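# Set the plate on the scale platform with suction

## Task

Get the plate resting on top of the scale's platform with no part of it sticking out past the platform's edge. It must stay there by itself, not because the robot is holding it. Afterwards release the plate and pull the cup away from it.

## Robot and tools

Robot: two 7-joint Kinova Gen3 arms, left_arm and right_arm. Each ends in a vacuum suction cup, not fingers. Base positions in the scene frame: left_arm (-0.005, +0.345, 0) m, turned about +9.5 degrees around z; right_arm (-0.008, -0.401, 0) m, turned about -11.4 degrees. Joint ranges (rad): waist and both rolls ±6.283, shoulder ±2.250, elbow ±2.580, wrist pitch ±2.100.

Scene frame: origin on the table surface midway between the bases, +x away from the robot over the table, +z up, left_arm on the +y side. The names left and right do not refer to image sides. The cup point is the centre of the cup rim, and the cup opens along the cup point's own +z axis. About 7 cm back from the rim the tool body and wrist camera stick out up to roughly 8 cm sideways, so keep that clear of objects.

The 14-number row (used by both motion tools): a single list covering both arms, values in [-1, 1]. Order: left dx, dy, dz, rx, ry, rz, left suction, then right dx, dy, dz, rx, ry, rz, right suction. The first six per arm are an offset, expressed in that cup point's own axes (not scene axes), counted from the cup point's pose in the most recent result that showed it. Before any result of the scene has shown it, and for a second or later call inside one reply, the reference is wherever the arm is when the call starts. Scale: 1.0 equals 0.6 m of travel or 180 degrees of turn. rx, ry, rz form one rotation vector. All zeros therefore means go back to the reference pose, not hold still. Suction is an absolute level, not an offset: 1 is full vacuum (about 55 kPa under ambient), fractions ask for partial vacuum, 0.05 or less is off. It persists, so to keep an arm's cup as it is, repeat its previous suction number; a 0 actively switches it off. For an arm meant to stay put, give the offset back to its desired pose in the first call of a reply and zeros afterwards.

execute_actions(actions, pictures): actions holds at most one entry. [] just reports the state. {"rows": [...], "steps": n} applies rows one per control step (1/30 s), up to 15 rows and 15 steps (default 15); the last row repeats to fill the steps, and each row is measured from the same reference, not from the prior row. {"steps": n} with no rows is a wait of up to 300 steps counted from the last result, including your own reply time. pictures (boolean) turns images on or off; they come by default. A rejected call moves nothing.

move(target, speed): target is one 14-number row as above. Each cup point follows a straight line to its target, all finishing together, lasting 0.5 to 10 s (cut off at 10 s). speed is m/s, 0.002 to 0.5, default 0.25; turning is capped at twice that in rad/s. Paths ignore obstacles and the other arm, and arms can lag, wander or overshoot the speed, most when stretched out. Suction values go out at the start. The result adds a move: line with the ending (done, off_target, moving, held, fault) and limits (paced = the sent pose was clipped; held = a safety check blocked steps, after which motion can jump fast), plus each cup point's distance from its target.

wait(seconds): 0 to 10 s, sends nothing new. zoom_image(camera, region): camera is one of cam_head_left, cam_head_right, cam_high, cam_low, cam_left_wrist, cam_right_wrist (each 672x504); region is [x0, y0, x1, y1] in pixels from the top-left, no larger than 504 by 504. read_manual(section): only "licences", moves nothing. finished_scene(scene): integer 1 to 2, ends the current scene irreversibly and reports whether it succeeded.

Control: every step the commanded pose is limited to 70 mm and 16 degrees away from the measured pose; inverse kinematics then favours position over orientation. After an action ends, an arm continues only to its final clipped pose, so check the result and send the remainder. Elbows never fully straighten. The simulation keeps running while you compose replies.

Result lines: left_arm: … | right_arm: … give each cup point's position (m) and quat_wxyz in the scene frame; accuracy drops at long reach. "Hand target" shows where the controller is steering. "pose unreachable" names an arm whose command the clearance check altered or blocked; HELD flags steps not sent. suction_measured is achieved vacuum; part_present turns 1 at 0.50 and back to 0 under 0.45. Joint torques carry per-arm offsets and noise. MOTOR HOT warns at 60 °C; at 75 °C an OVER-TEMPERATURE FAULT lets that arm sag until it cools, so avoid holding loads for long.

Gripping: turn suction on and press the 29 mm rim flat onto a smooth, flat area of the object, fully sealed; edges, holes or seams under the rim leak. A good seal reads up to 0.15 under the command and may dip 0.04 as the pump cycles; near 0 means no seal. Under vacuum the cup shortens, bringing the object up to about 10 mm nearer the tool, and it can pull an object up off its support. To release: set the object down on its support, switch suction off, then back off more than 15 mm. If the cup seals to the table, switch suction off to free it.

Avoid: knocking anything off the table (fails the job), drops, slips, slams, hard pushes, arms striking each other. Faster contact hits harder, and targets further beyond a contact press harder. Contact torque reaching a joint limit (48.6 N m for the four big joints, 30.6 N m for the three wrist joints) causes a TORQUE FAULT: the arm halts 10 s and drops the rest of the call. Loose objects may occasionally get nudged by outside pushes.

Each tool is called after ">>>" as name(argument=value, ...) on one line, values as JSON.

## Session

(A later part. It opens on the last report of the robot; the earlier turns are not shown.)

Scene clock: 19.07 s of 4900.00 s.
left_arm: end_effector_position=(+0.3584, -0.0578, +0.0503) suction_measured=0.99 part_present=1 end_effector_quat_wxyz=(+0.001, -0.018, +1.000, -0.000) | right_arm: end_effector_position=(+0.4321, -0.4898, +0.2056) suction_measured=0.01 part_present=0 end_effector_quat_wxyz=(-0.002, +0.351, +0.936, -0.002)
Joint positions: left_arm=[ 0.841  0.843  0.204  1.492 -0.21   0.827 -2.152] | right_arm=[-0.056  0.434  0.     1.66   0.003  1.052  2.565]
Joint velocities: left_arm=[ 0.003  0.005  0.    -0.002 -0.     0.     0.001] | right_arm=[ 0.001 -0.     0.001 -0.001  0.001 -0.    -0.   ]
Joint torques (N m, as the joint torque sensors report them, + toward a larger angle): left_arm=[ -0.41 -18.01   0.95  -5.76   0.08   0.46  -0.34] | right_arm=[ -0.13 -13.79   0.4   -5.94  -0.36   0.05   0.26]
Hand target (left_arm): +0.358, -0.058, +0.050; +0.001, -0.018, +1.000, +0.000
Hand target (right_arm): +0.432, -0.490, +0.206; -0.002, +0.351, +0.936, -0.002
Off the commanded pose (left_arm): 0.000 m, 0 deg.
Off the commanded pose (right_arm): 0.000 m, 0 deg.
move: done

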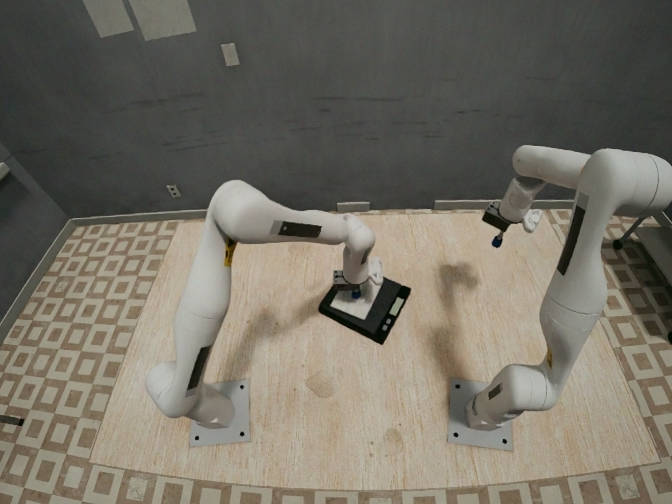

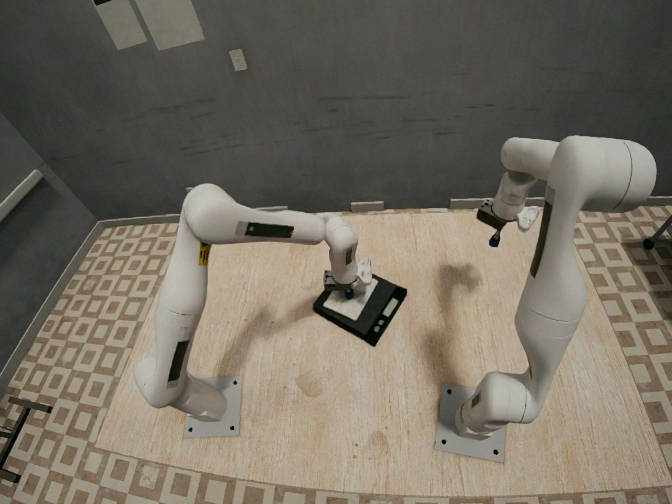

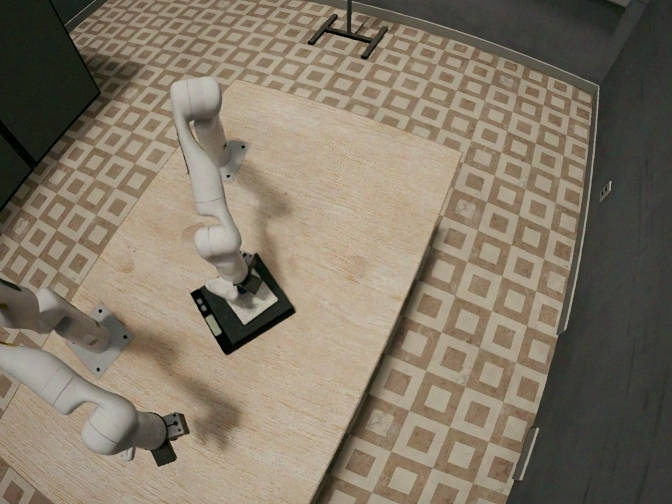

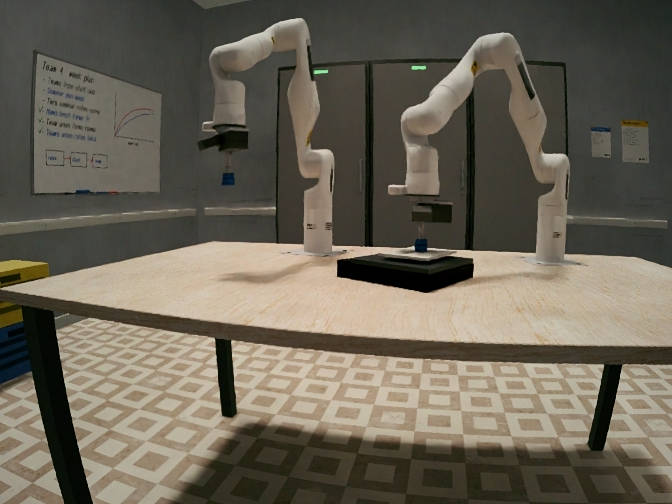

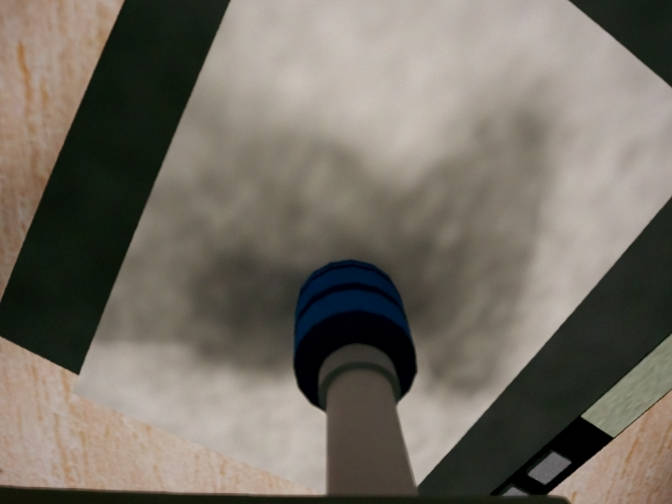

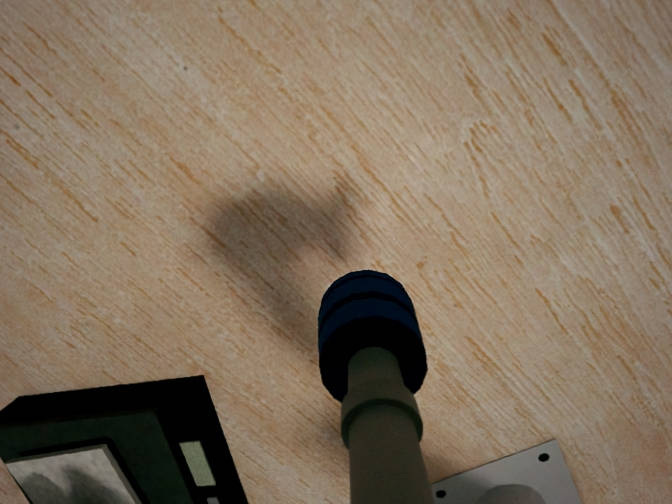

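>>> move(target=[0,0,0.02,0,0,0,1,0,0,0,0,0,0,0], speed=0.03)

Scene clock: 22.23 s of 4900.00 s.
left_arm: end_effector_position=(+0.3590, -0.0585, +0.0406) suction_measured=0.98 part_present=1 end_effector_quat_wxyz=(+0.002, -0.018, +1.000, -0.001) | right_arm: end_effector_position=(+0.4321, -0.4898, +0.2056) suction_measured=0.01 part_present=0 end_effector_quat_wxyz=(-0.002, +0.351, +0.936, -0.002)
Joint positions: left_arm=[ 0.844  0.858  0.2    1.497 -0.213  0.803 -2.149] | right_arm=[-0.056  0.434  0.     1.66   0.003  1.052  2.565]
Joint velocities: left_arm=[-0.001 -0.001 -0.001  0.001 -0.001 -0.003  0.   ] | right_arm=[-0.001 -0.002  0.     0.     0.    -0.    -0.002]
Joint torques (N m, as the joint torque sensors report them, + toward a larger angle): left_arm=[ -0.15 -15.41   0.35  -5.27   0.14   0.14  -0.09] | right_arm=[ -0.22 -13.82   0.51  -5.82  -0.28   0.04   0.17]
Hand target (left_arm): +0.358, -0.058, +0.038; +0.001, -0.018, +1.000, -0.000
Hand target (right_arm): +0.432, -0.490, +0.206; -0.002, +0.351, +0.936, -0.002
Off the commanded pose (left_arm): 0.003 m, 0 deg.
Off the commanded pose (right_arm): 0.000 m, 0 deg.
move: done

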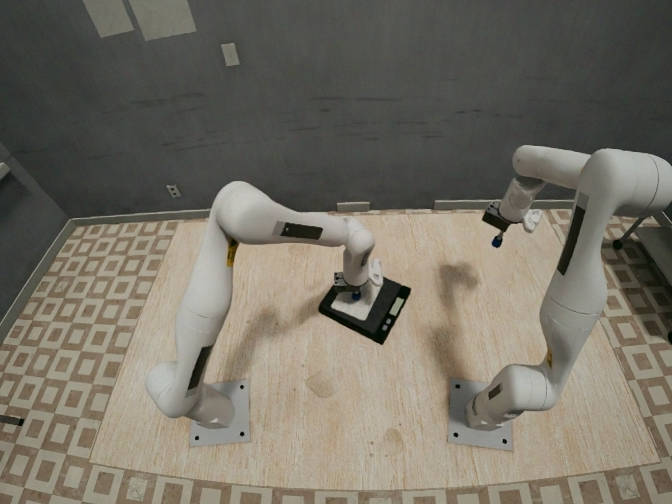

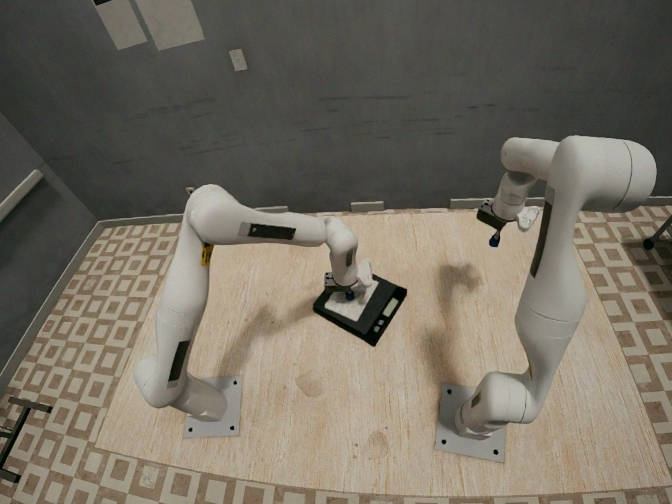

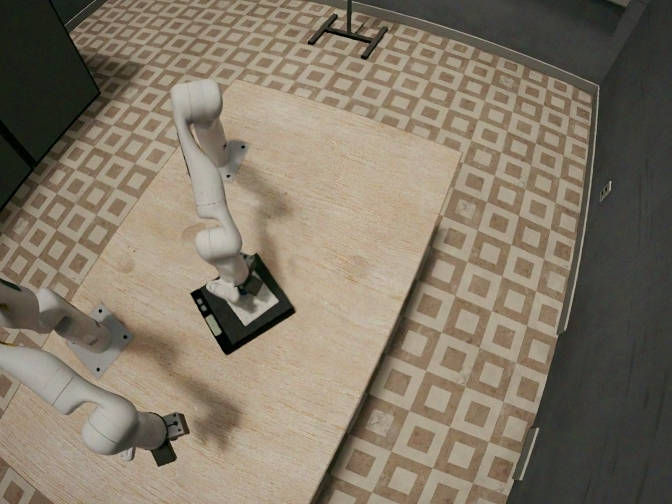

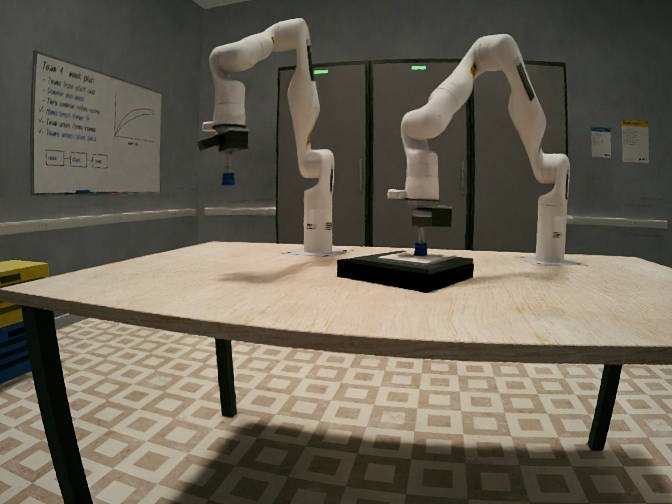

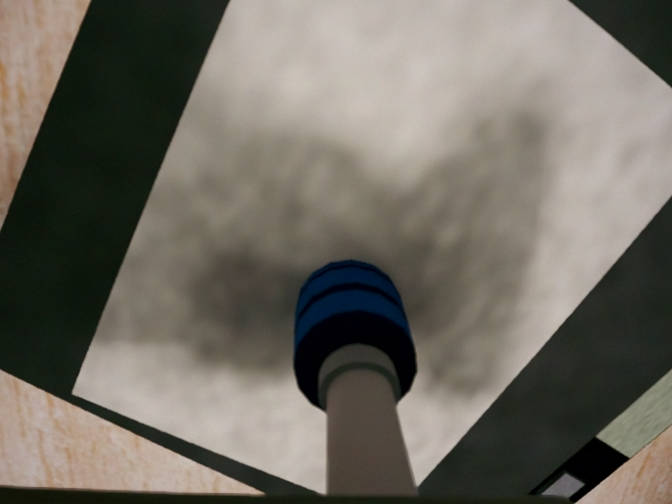

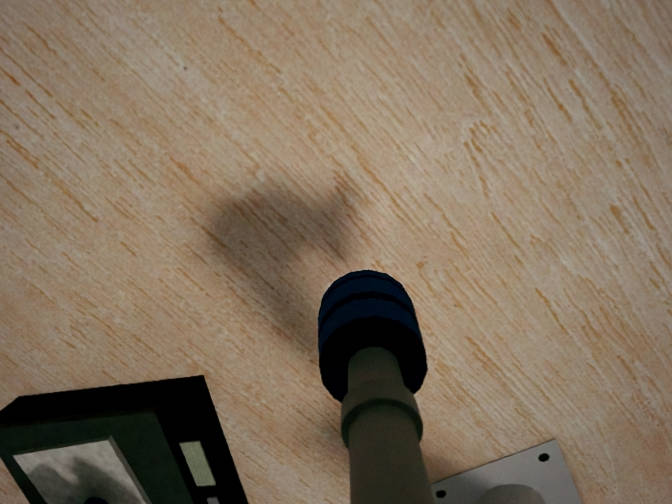

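>>> move(target=[0,0,-0.008,0,0,0,1,0,0,0,0,0,0,0], speed=0.05)

>>> move(target=[-0.017,-0.011,0,0,0,0,1,0,0,0,0,0,0,0], speed=0.05)

>>> move(target=[0,0,0.009,0,0,0,1,0,0,0,0,0,0,0], speed=0.02)

>>> execute_actions(actions=[{"rows":[[0,0,0,0,0,0,0,0,0,0,0,0,0,0]],"steps":15}], pictures=false)

Scene clock: 25.63 s of 4900.00 s.
left_arm: end_effector_position=(+0.3589, -0.0585, +0.0454) suction_measured=1.00 part_present=1 end_effector_quat_wxyz=(+0.002, -0.018, +1.000, -0.001) | right_arm: end_effector_position=(+0.4321, -0.4898, +0.2056) suction_measured=0.01 part_present=0 end_effector_quat_wxyz=(-0.002, +0.351, +0.936, -0.002)
Joint positions: left_arm=[ 0.843  0.85   0.202  1.494 -0.212  0.813 -2.15 ] | right_arm=[-0.056  0.434  0.     1.66   0.003  1.052  2.565]
Joint velocities: left_arm=[ 0.001 -0.001 -0.    -0.001 -0.     0.001 -0.   ] | right_arm=[-0.     0.     0.     0.001 -0.001 -0.    -0.001]
Joint torques (N m, as the joint torque sensors report them, + toward a larger angle): left_arm=[ -0.38 -18.06   0.93  -5.75   0.14   0.55  -0.37] | right_arm=[ -0.26 -13.67   0.57  -5.99  -0.36   0.02   0.24]
Hand target (left_arm): +0.359, -0.059, +0.045; +0.002, -0.018, +1.000, -0.001
Hand target (right_arm): +0.432, -0.490, +0.206; -0.002, +0.351, +0.936, -0.002
Off the commanded pose (left_arm): 0.000 m, 0 deg.
Off the commanded pose (right_arm): 0.000 m, 0 deg.
move: done

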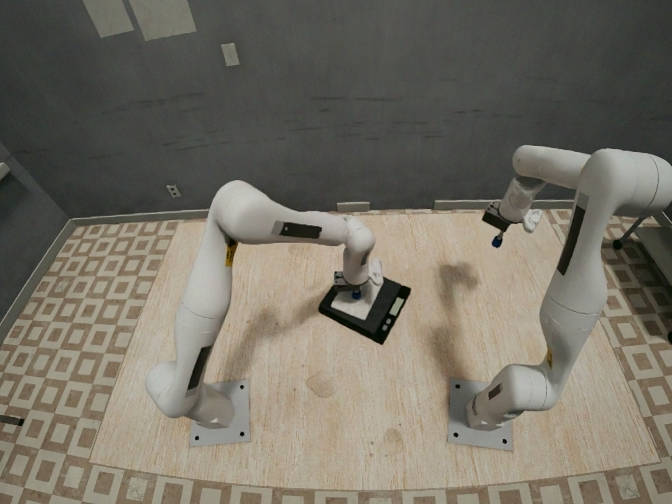

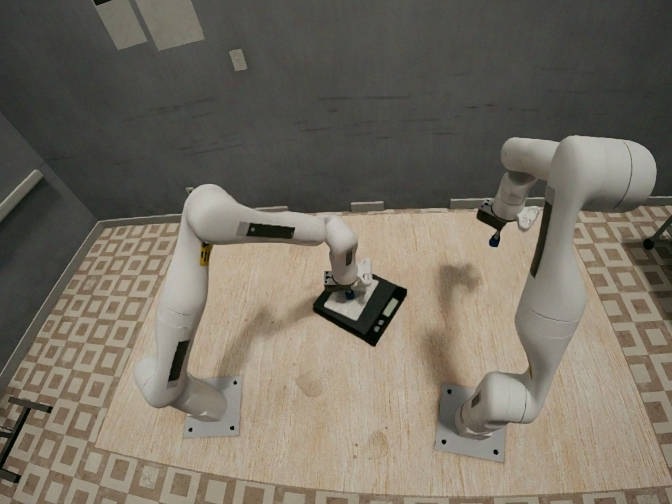

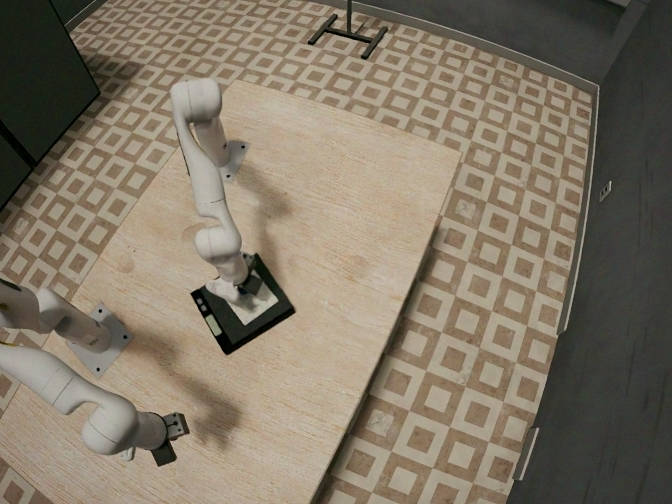

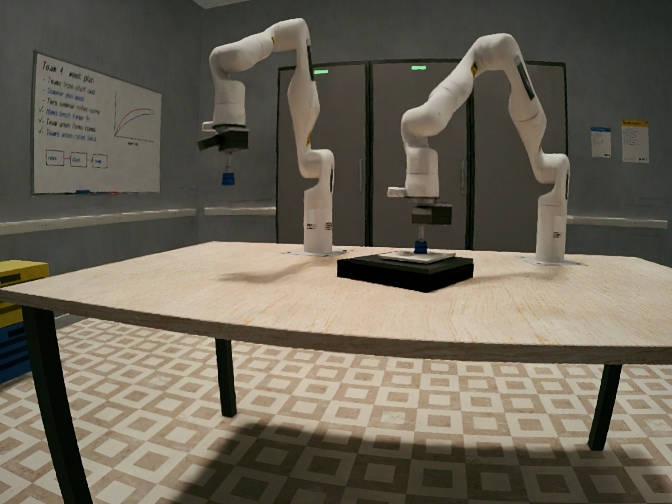

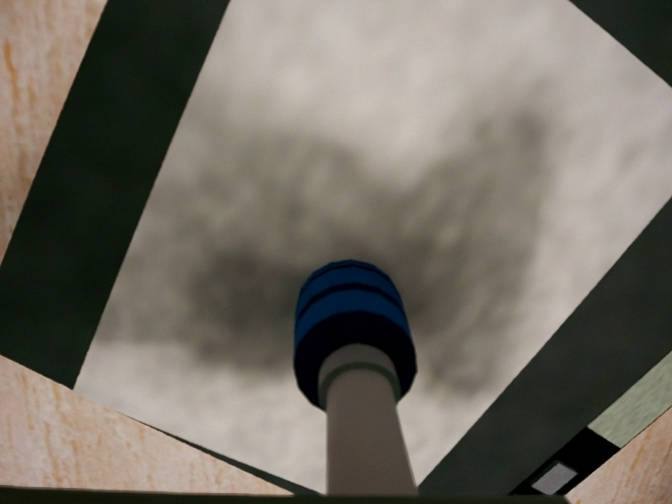

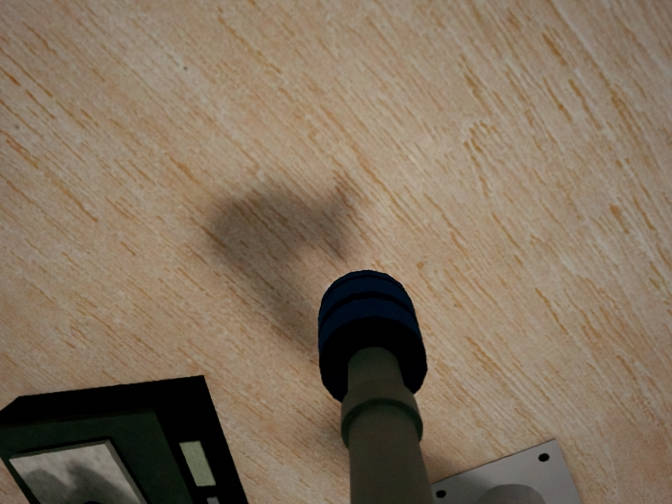

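Scene clock: 26.37 s of 4900.00 s.
left_arm: end_effector_position=(+0.3694, -0.0647, +0.0456) suction_measured=0.99 part_present=1 end_effector_quat_wxyz=(+0.002, -0.018, +1.000, -0.001) | right_arm: end_effector_position=(+0.4321, -0.4898, +0.2056) suction_measured=0.01 part_present=0 end_effector_quat_wxyz=(-0.002, +0.351, +0.936, -0.002)
Joint positions: left_arm=[ 0.839  0.87   0.204  1.446 -0.212  0.841 -2.159] | right_arm=[-0.056  0.434  0.     1.66   0.003  1.052  2.565]
Joint velocities: left_arm=[-0.001  0.003  0.    -0.003 -0.     0.002 -0.001] | right_arm=[-0.001 -0.    -0.001  0.    -0.    -0.     0.   ]
Joint torques (N m, as the joint torque sensors report them, + toward a larger angle): left_arm=[ -0.18 -18.9    0.81  -6.31  -0.04   0.4   -0.03] | right_arm=[ -0.12 -13.71   0.36  -5.81  -0.24  -0.02   0.21]
Hand target (left_arm): +0.369, -0.065, +0.045; +0.002, -0.018, +1.000, -0.001
Hand target (right_arm): +0.432, -0.490, +0.206; -0.002, +0.351, +0.936, -0.002
Off the commanded pose (left_arm): 0.000 m, 0 deg.
Off the commanded pose (right_arm): 0.000 m, 0 deg.
move: done

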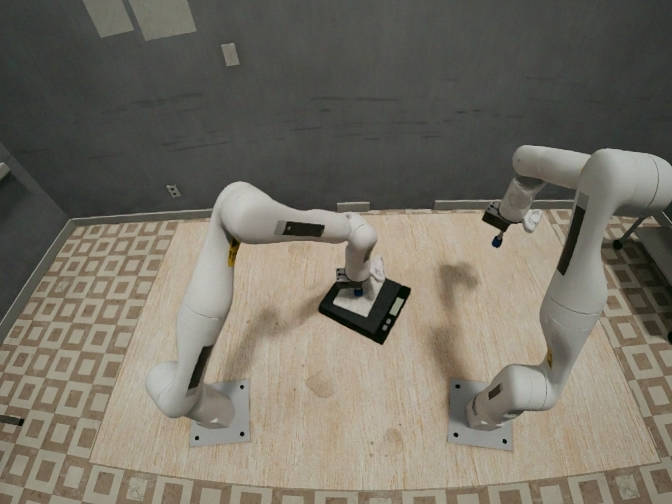

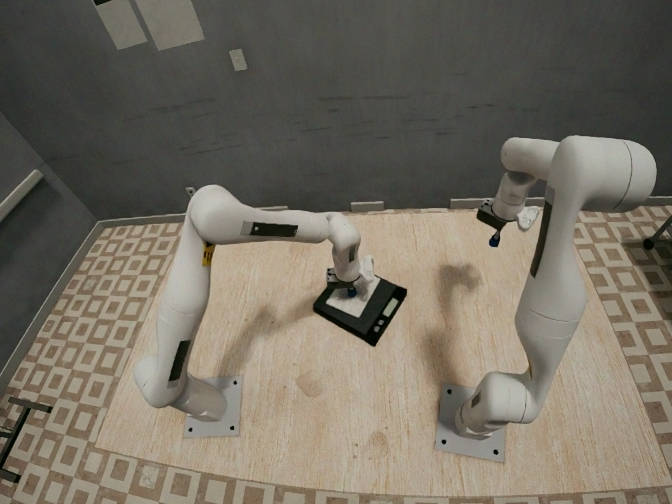

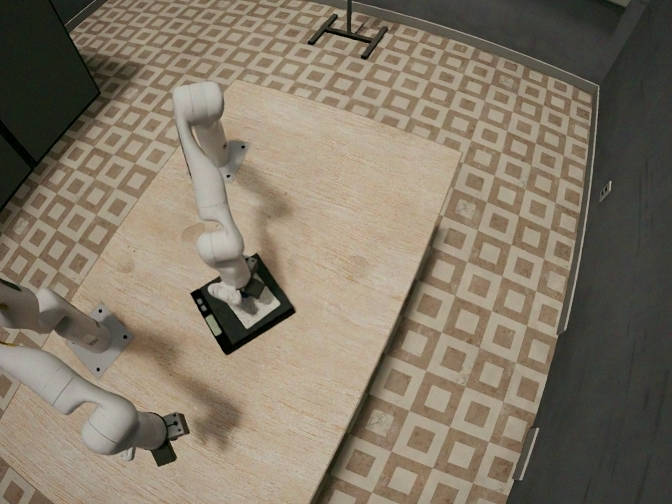

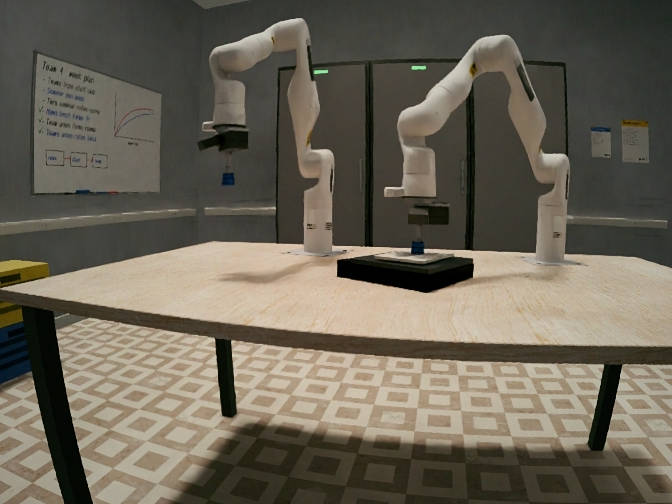

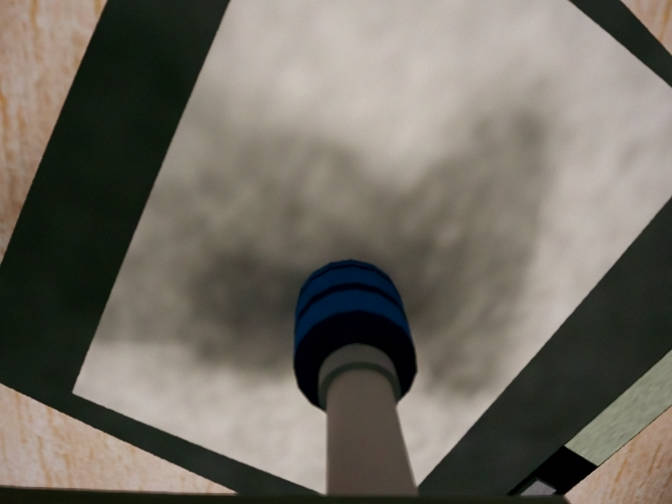

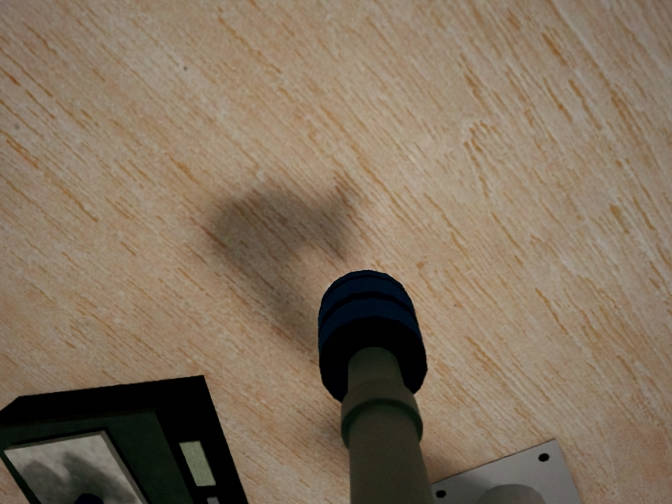

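Scene clock: 27.07 s of 4900.00 s.
left_arm: end_effector_position=(+0.3695, -0.0649, +0.0408) suction_measured=0.98 part_present=1 end_effector_quat_wxyz=(+0.003, -0.018, +1.000, -0.002) | right_arm: end_effector_position=(+0.4321, -0.4898, +0.2056) suction_measured=0.01 part_present=0 end_effector_quat_wxyz=(-0.002, +0.351, +0.936, -0.002)
Joint positions: left_arm=[ 0.84   0.878  0.202  1.449 -0.213  0.83  -2.158] | right_arm=[-0.056  0.434  0.     1.66   0.003  1.052  2.565]
Joint velocities: left_arm=[-0.001  0.002 -0.     0.001 -0.    -0.001  0.   ] | right_arm=[-0.001  0.001 -0.002  0.001  0.     0.    -0.   ]
Joint torques (N m, as the joint torque sensors report them, + toward a larger angle): left_arm=[ -0.12 -18.04   0.69  -5.74   0.13  -0.08  -0.04] | right_arm=[ -0.26 -13.66   0.46  -5.83  -0.27   0.06   0.19]
Hand target (left_arm): +0.369, -0.065, +0.040; +0.002, -0.018, +1.000, -0.001
Hand target (right_arm): +0.432, -0.490, +0.206; -0.002, +0.351, +0.936, -0.002
Off the commanded pose (left_arm): 0.001 m, 0 deg.
Off the commanded pose (right_arm): 0.000 m, 0 deg.
move: done

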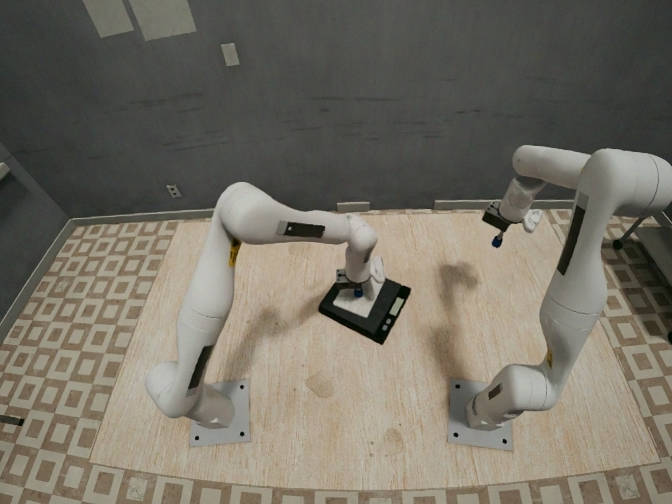

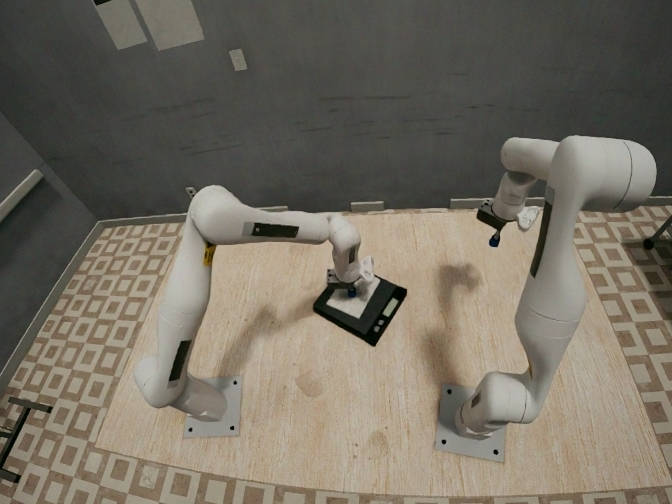

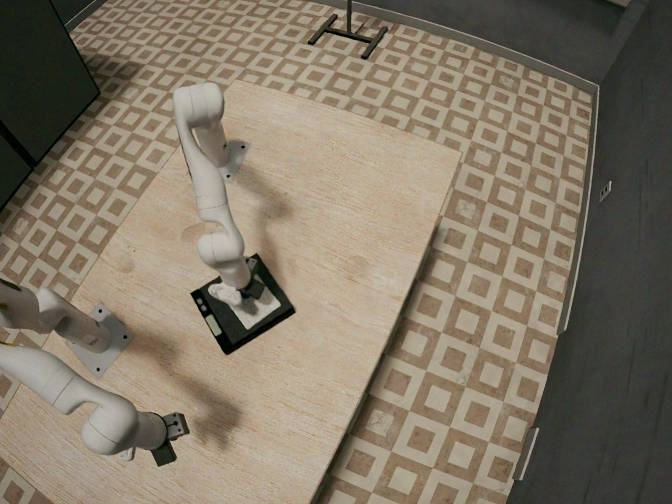

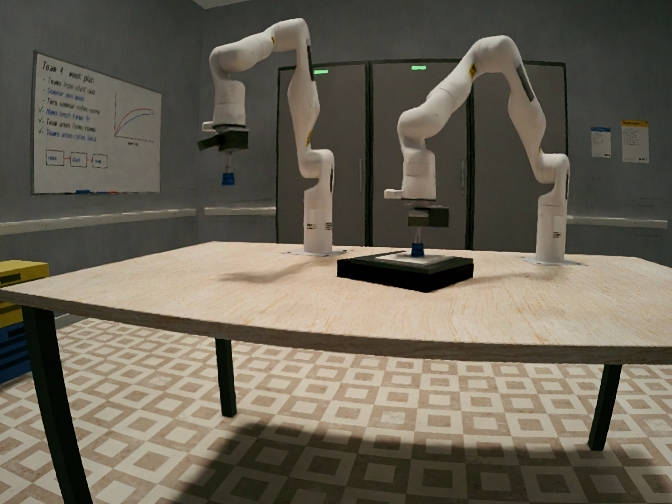

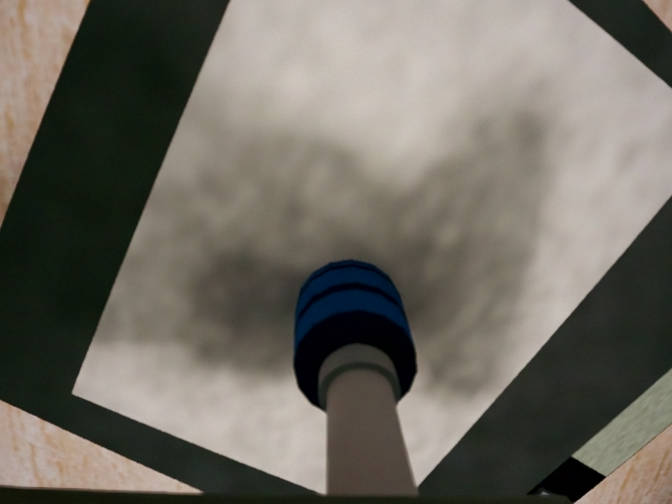

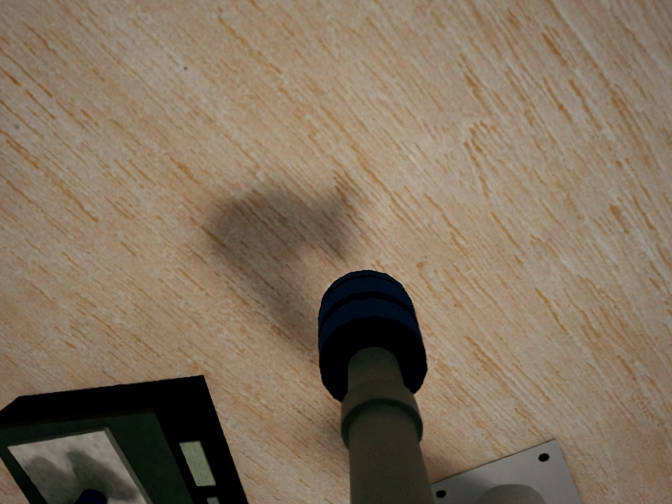

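Scene clock: 27.57 s of 4900.00 s.
left_arm: end_effector_position=(+0.3701, -0.0657, +0.0431) suction_measured=0.00 part_present=0 end_effector_quat_wxyz=(+0.004, -0.018, +1.000, -0.003) | right_arm: end_effector_position=(+0.4321, -0.4898, +0.2056) suction_measured=0.01 part_present=0 end_effector_quat_wxyz=(-0.002, +0.351, +0.936, -0.002)
Joint positions: left_arm=[ 0.84   0.874  0.202  1.448 -0.213  0.831 -2.158] | right_arm=[-0.056  0.434  0.     1.66   0.003  1.052  2.565]
Joint velocities: left_arm=[ 0.     0.001 -0.    -0.001 -0.     0.     0.   ] | right_arm=[ 0.001  0.    -0.001 -0.    -0.     0.    -0.   ]
Joint torques (N m, as the joint torque sensors report them, + toward a larger angle): left_arm=[ -0.25 -15.34   0.64  -5.18   0.16  -0.04  -0.13] | right_arm=[ -0.35 -13.65   0.49  -5.78  -0.35   0.07   0.18]
Hand target (left_arm): +0.370, -0.065, +0.041; +0.003, -0.018, +1.000, -0.002
Hand target (right_arm): +0.432, -0.490, +0.206; -0.002, +0.351, +0.936, -0.002
Off the commanded pose (left_arm): 0.002 m, 0 deg.
Off the commanded pose (right_arm): 0.000 m, 0 deg.
Steps of this call (steps 1 to 15: all 15 steps of this action). Readings (end_effector_position | what the end effector reports):
1: left_arm (+0.3696, -0.0649, +0.0409) | right_arm (+0.4321, -0.4898, +0.2056) | left_arm suction_measured=0.15 part_present=0 | right_arm suction_measured=0.01 part_present=0
2: left_arm (+0.3697, -0.0652, +0.0416) | right_arm (+0.4321, -0.4898, +0.2056) | left_arm suction_measured=0.00 part_present=0 | right_arm suction_measured=0.01 part_present=0
4: left_arm (+0.3700, -0.0656, +0.0426) | right_arm (+0.4321, -0.4898, +0.2056) | left_arm suction_measured=0.00 part_present=0 | right_arm suction_measured=0.01 part_present=0
8: left_arm (+0.3701, -0.0657, +0.0430) | right_arm (+0.4321, -0.4898, +0.2056) | left_arm suction_measured=0.00 part_present=0 | right_arm suction_measured=0.01 part_present=0
15: the state above

>>> move(target=[0,0,-0.06,0,0,0,0,0,0,0,0,0,0,0])

>>> move(target=[0,0.4,-0.2,0,0,0,0,0,0,0,0,0,0,0], speed=0.4)

Scene clock: 30.13 s of 4900.00 s.
left_arm: end_effector_position=(+0.3699, -0.0654, +0.0790) suction_measured=0.00 part_present=0 end_effector_quat_wxyz=(+0.004, -0.018, +1.000, -0.003) | right_arm: end_effector_position=(+0.4321, -0.4898, +0.2056) suction_measured=0.01 part_present=0 end_effector_quat_wxyz=(-0.002, +0.351, +0.936, -0.002)
Joint positions: left_arm=[ 0.834  0.819  0.215  1.428 -0.202  0.908 -2.167] | right_arm=[-0.056  0.434  0.     1.66   0.003  1.052  2.565]
Joint velocities: left_arm=[ 0.    -0.006  0.001  0.     0.001  0.002 -0.   ] | right_arm=[ 0.001 -0.002 -0.    -0.    -0.001 -0.     0.001]
Joint torques (N m, as the joint torque sensors report them, + toward a larger angle): left_arm=[ -0.31 -18.17   1.03  -5.81  -0.01   0.16  -0.1 ] | right_arm=[ -0.11 -13.59   0.36  -6.05  -0.28   0.12   0.14]
Hand target (left_arm): +0.370, -0.065, +0.079; +0.004, -0.018, +1.000, -0.003
Hand target (right_arm): +0.432, -0.490, +0.206; -0.002, +0.351, +0.936, -0.002
Off the commanded pose (left_arm): 0.000 m, 0 deg.
Off the commanded pose (right_arm): 0.000 m, 0 deg.
move: done

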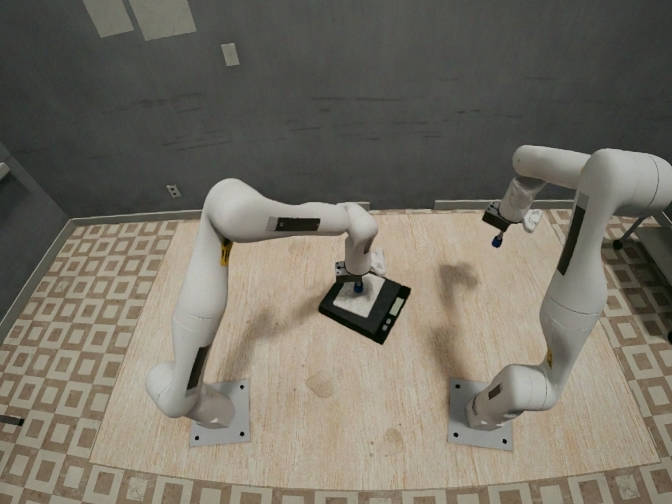

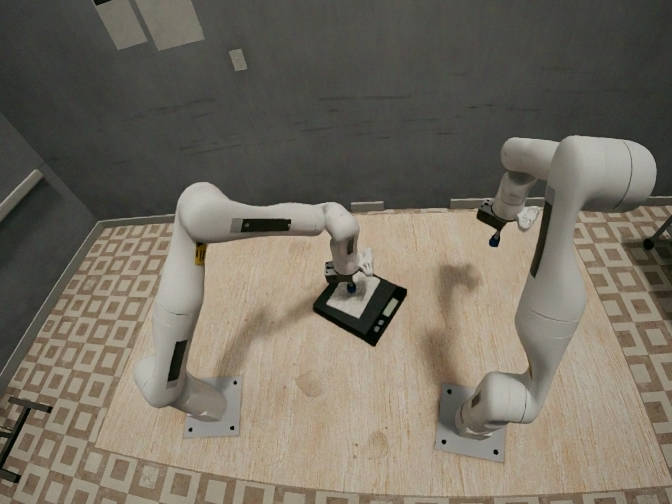

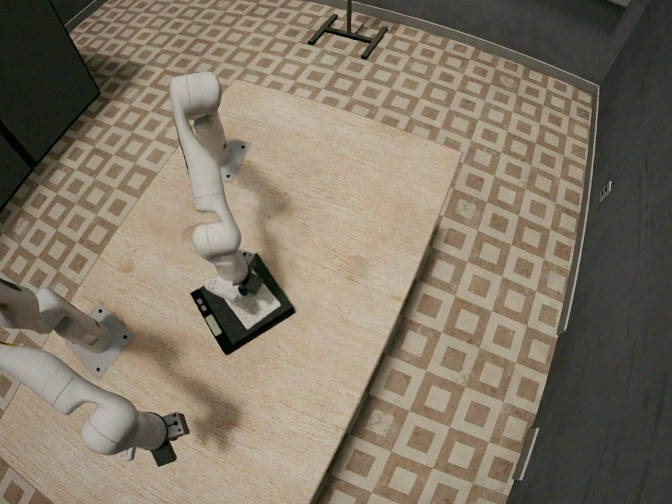

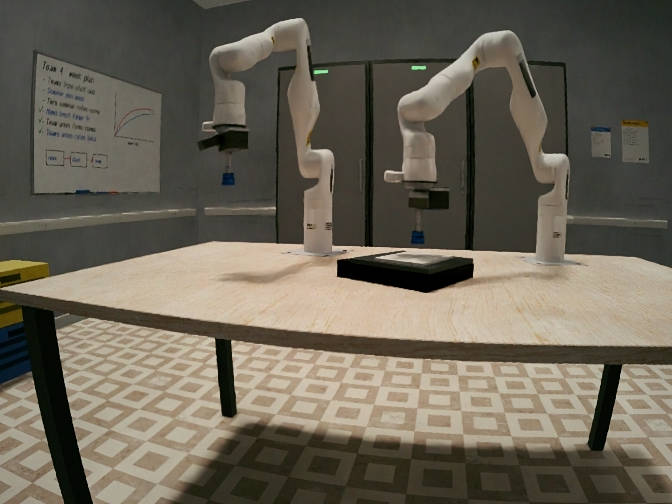

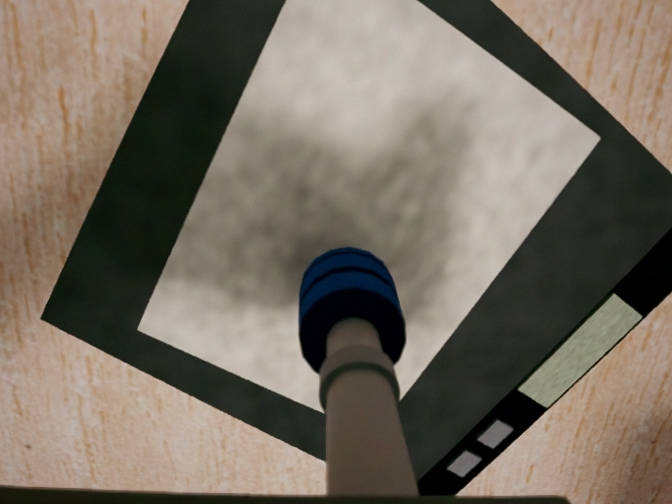

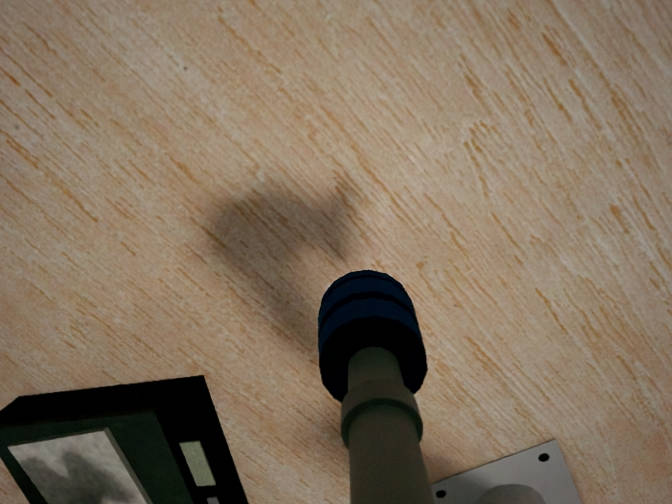

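Scene clock: 31.53 s of 4900.00 s.
left_arm: end_effector_position=(+0.3611, +0.1754, +0.1978) suction_measured=0.00 part_present=0 end_effector_quat_wxyz=(+0.004, -0.017, +1.000, -0.002) | right_arm: end_effector_position=(+0.4321, -0.4898, +0.2056) suction_measured=0.01 part_present=0 end_effector_quat_wxyz=(-0.002, +0.351, +0.936, -0.002)
Joint positions: left_arm=[ 0.383  0.348  0.205  1.839 -0.084  0.955 -2.649] | right_arm=[-0.056  0.434  0.     1.66   0.003  1.052  2.565]
Joint velocities: left_arm=[-0.003 -0.004 -0.001  0.001  0.002  0.    -0.002] | right_arm=[ 0.001 -0.001 -0.001 -0.     0.001 -0.     0.   ]
Joint torques (N m, as the joint torque sensors report them, + toward a larger angle): left_arm=[ -0.44 -10.95   0.21  -6.14   0.2    0.25   0.05] | right_arm=[ -0.2  -13.78   0.51  -5.83  -0.35   0.1    0.17]
Hand target (left_arm): +0.361, +0.176, +0.198; +0.004, -0.018, +1.000, -0.002
Hand target (right_arm): +0.432, -0.490, +0.206; -0.002, +0.351, +0.936, -0.002
Off the commanded pose (left_arm): 0.001 m, 0 deg.
Off the commanded pose (right_arm): 0.000 m, 0 deg.
move: done; limits=paced

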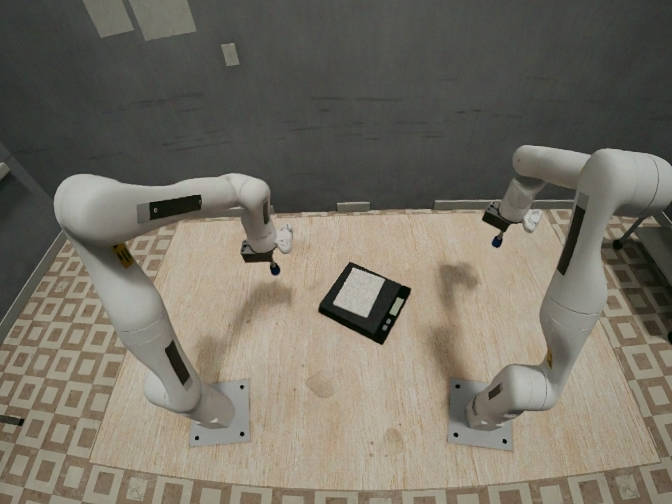

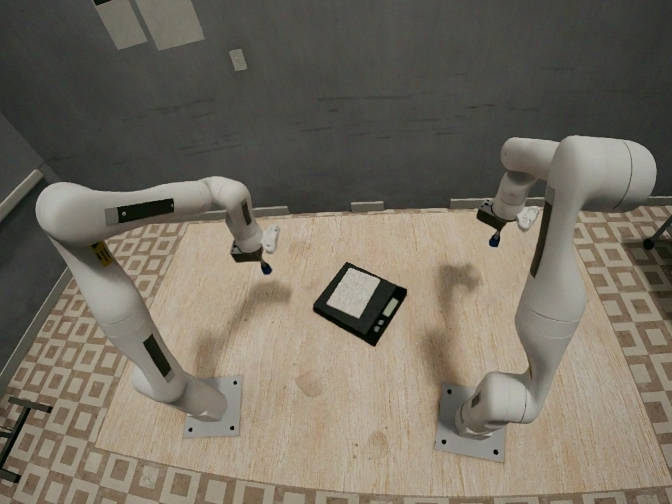

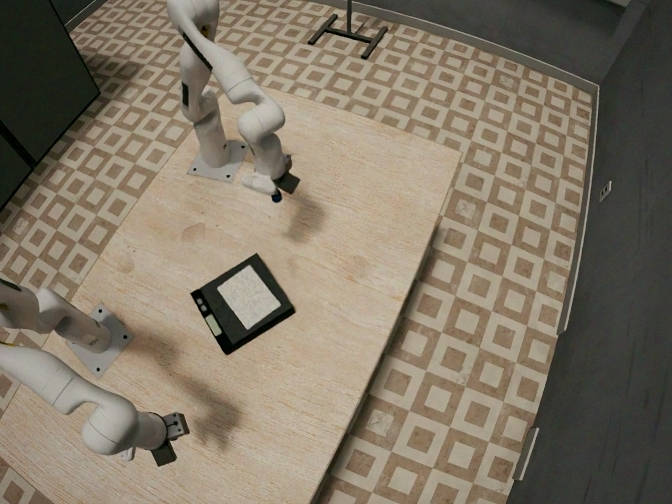

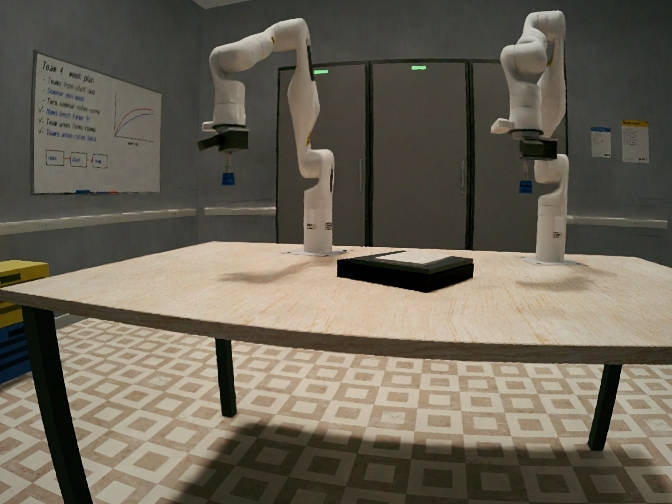

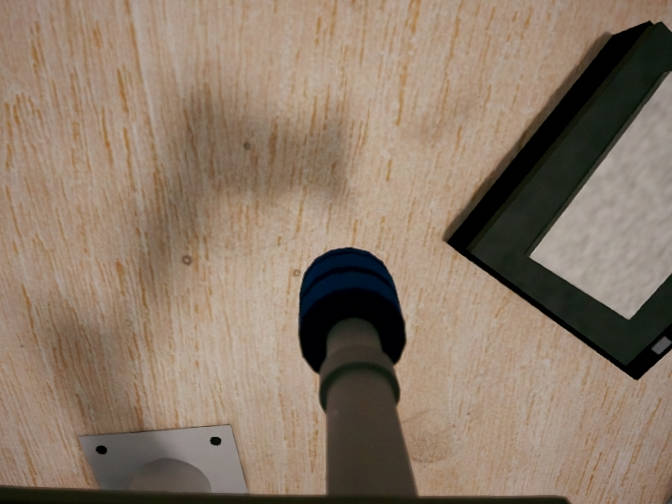

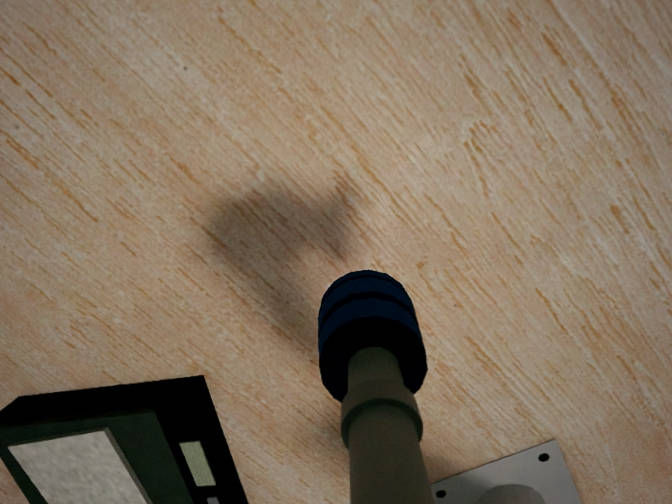

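>>> finished_scene(scene=1)

The scene is finished: the task was done.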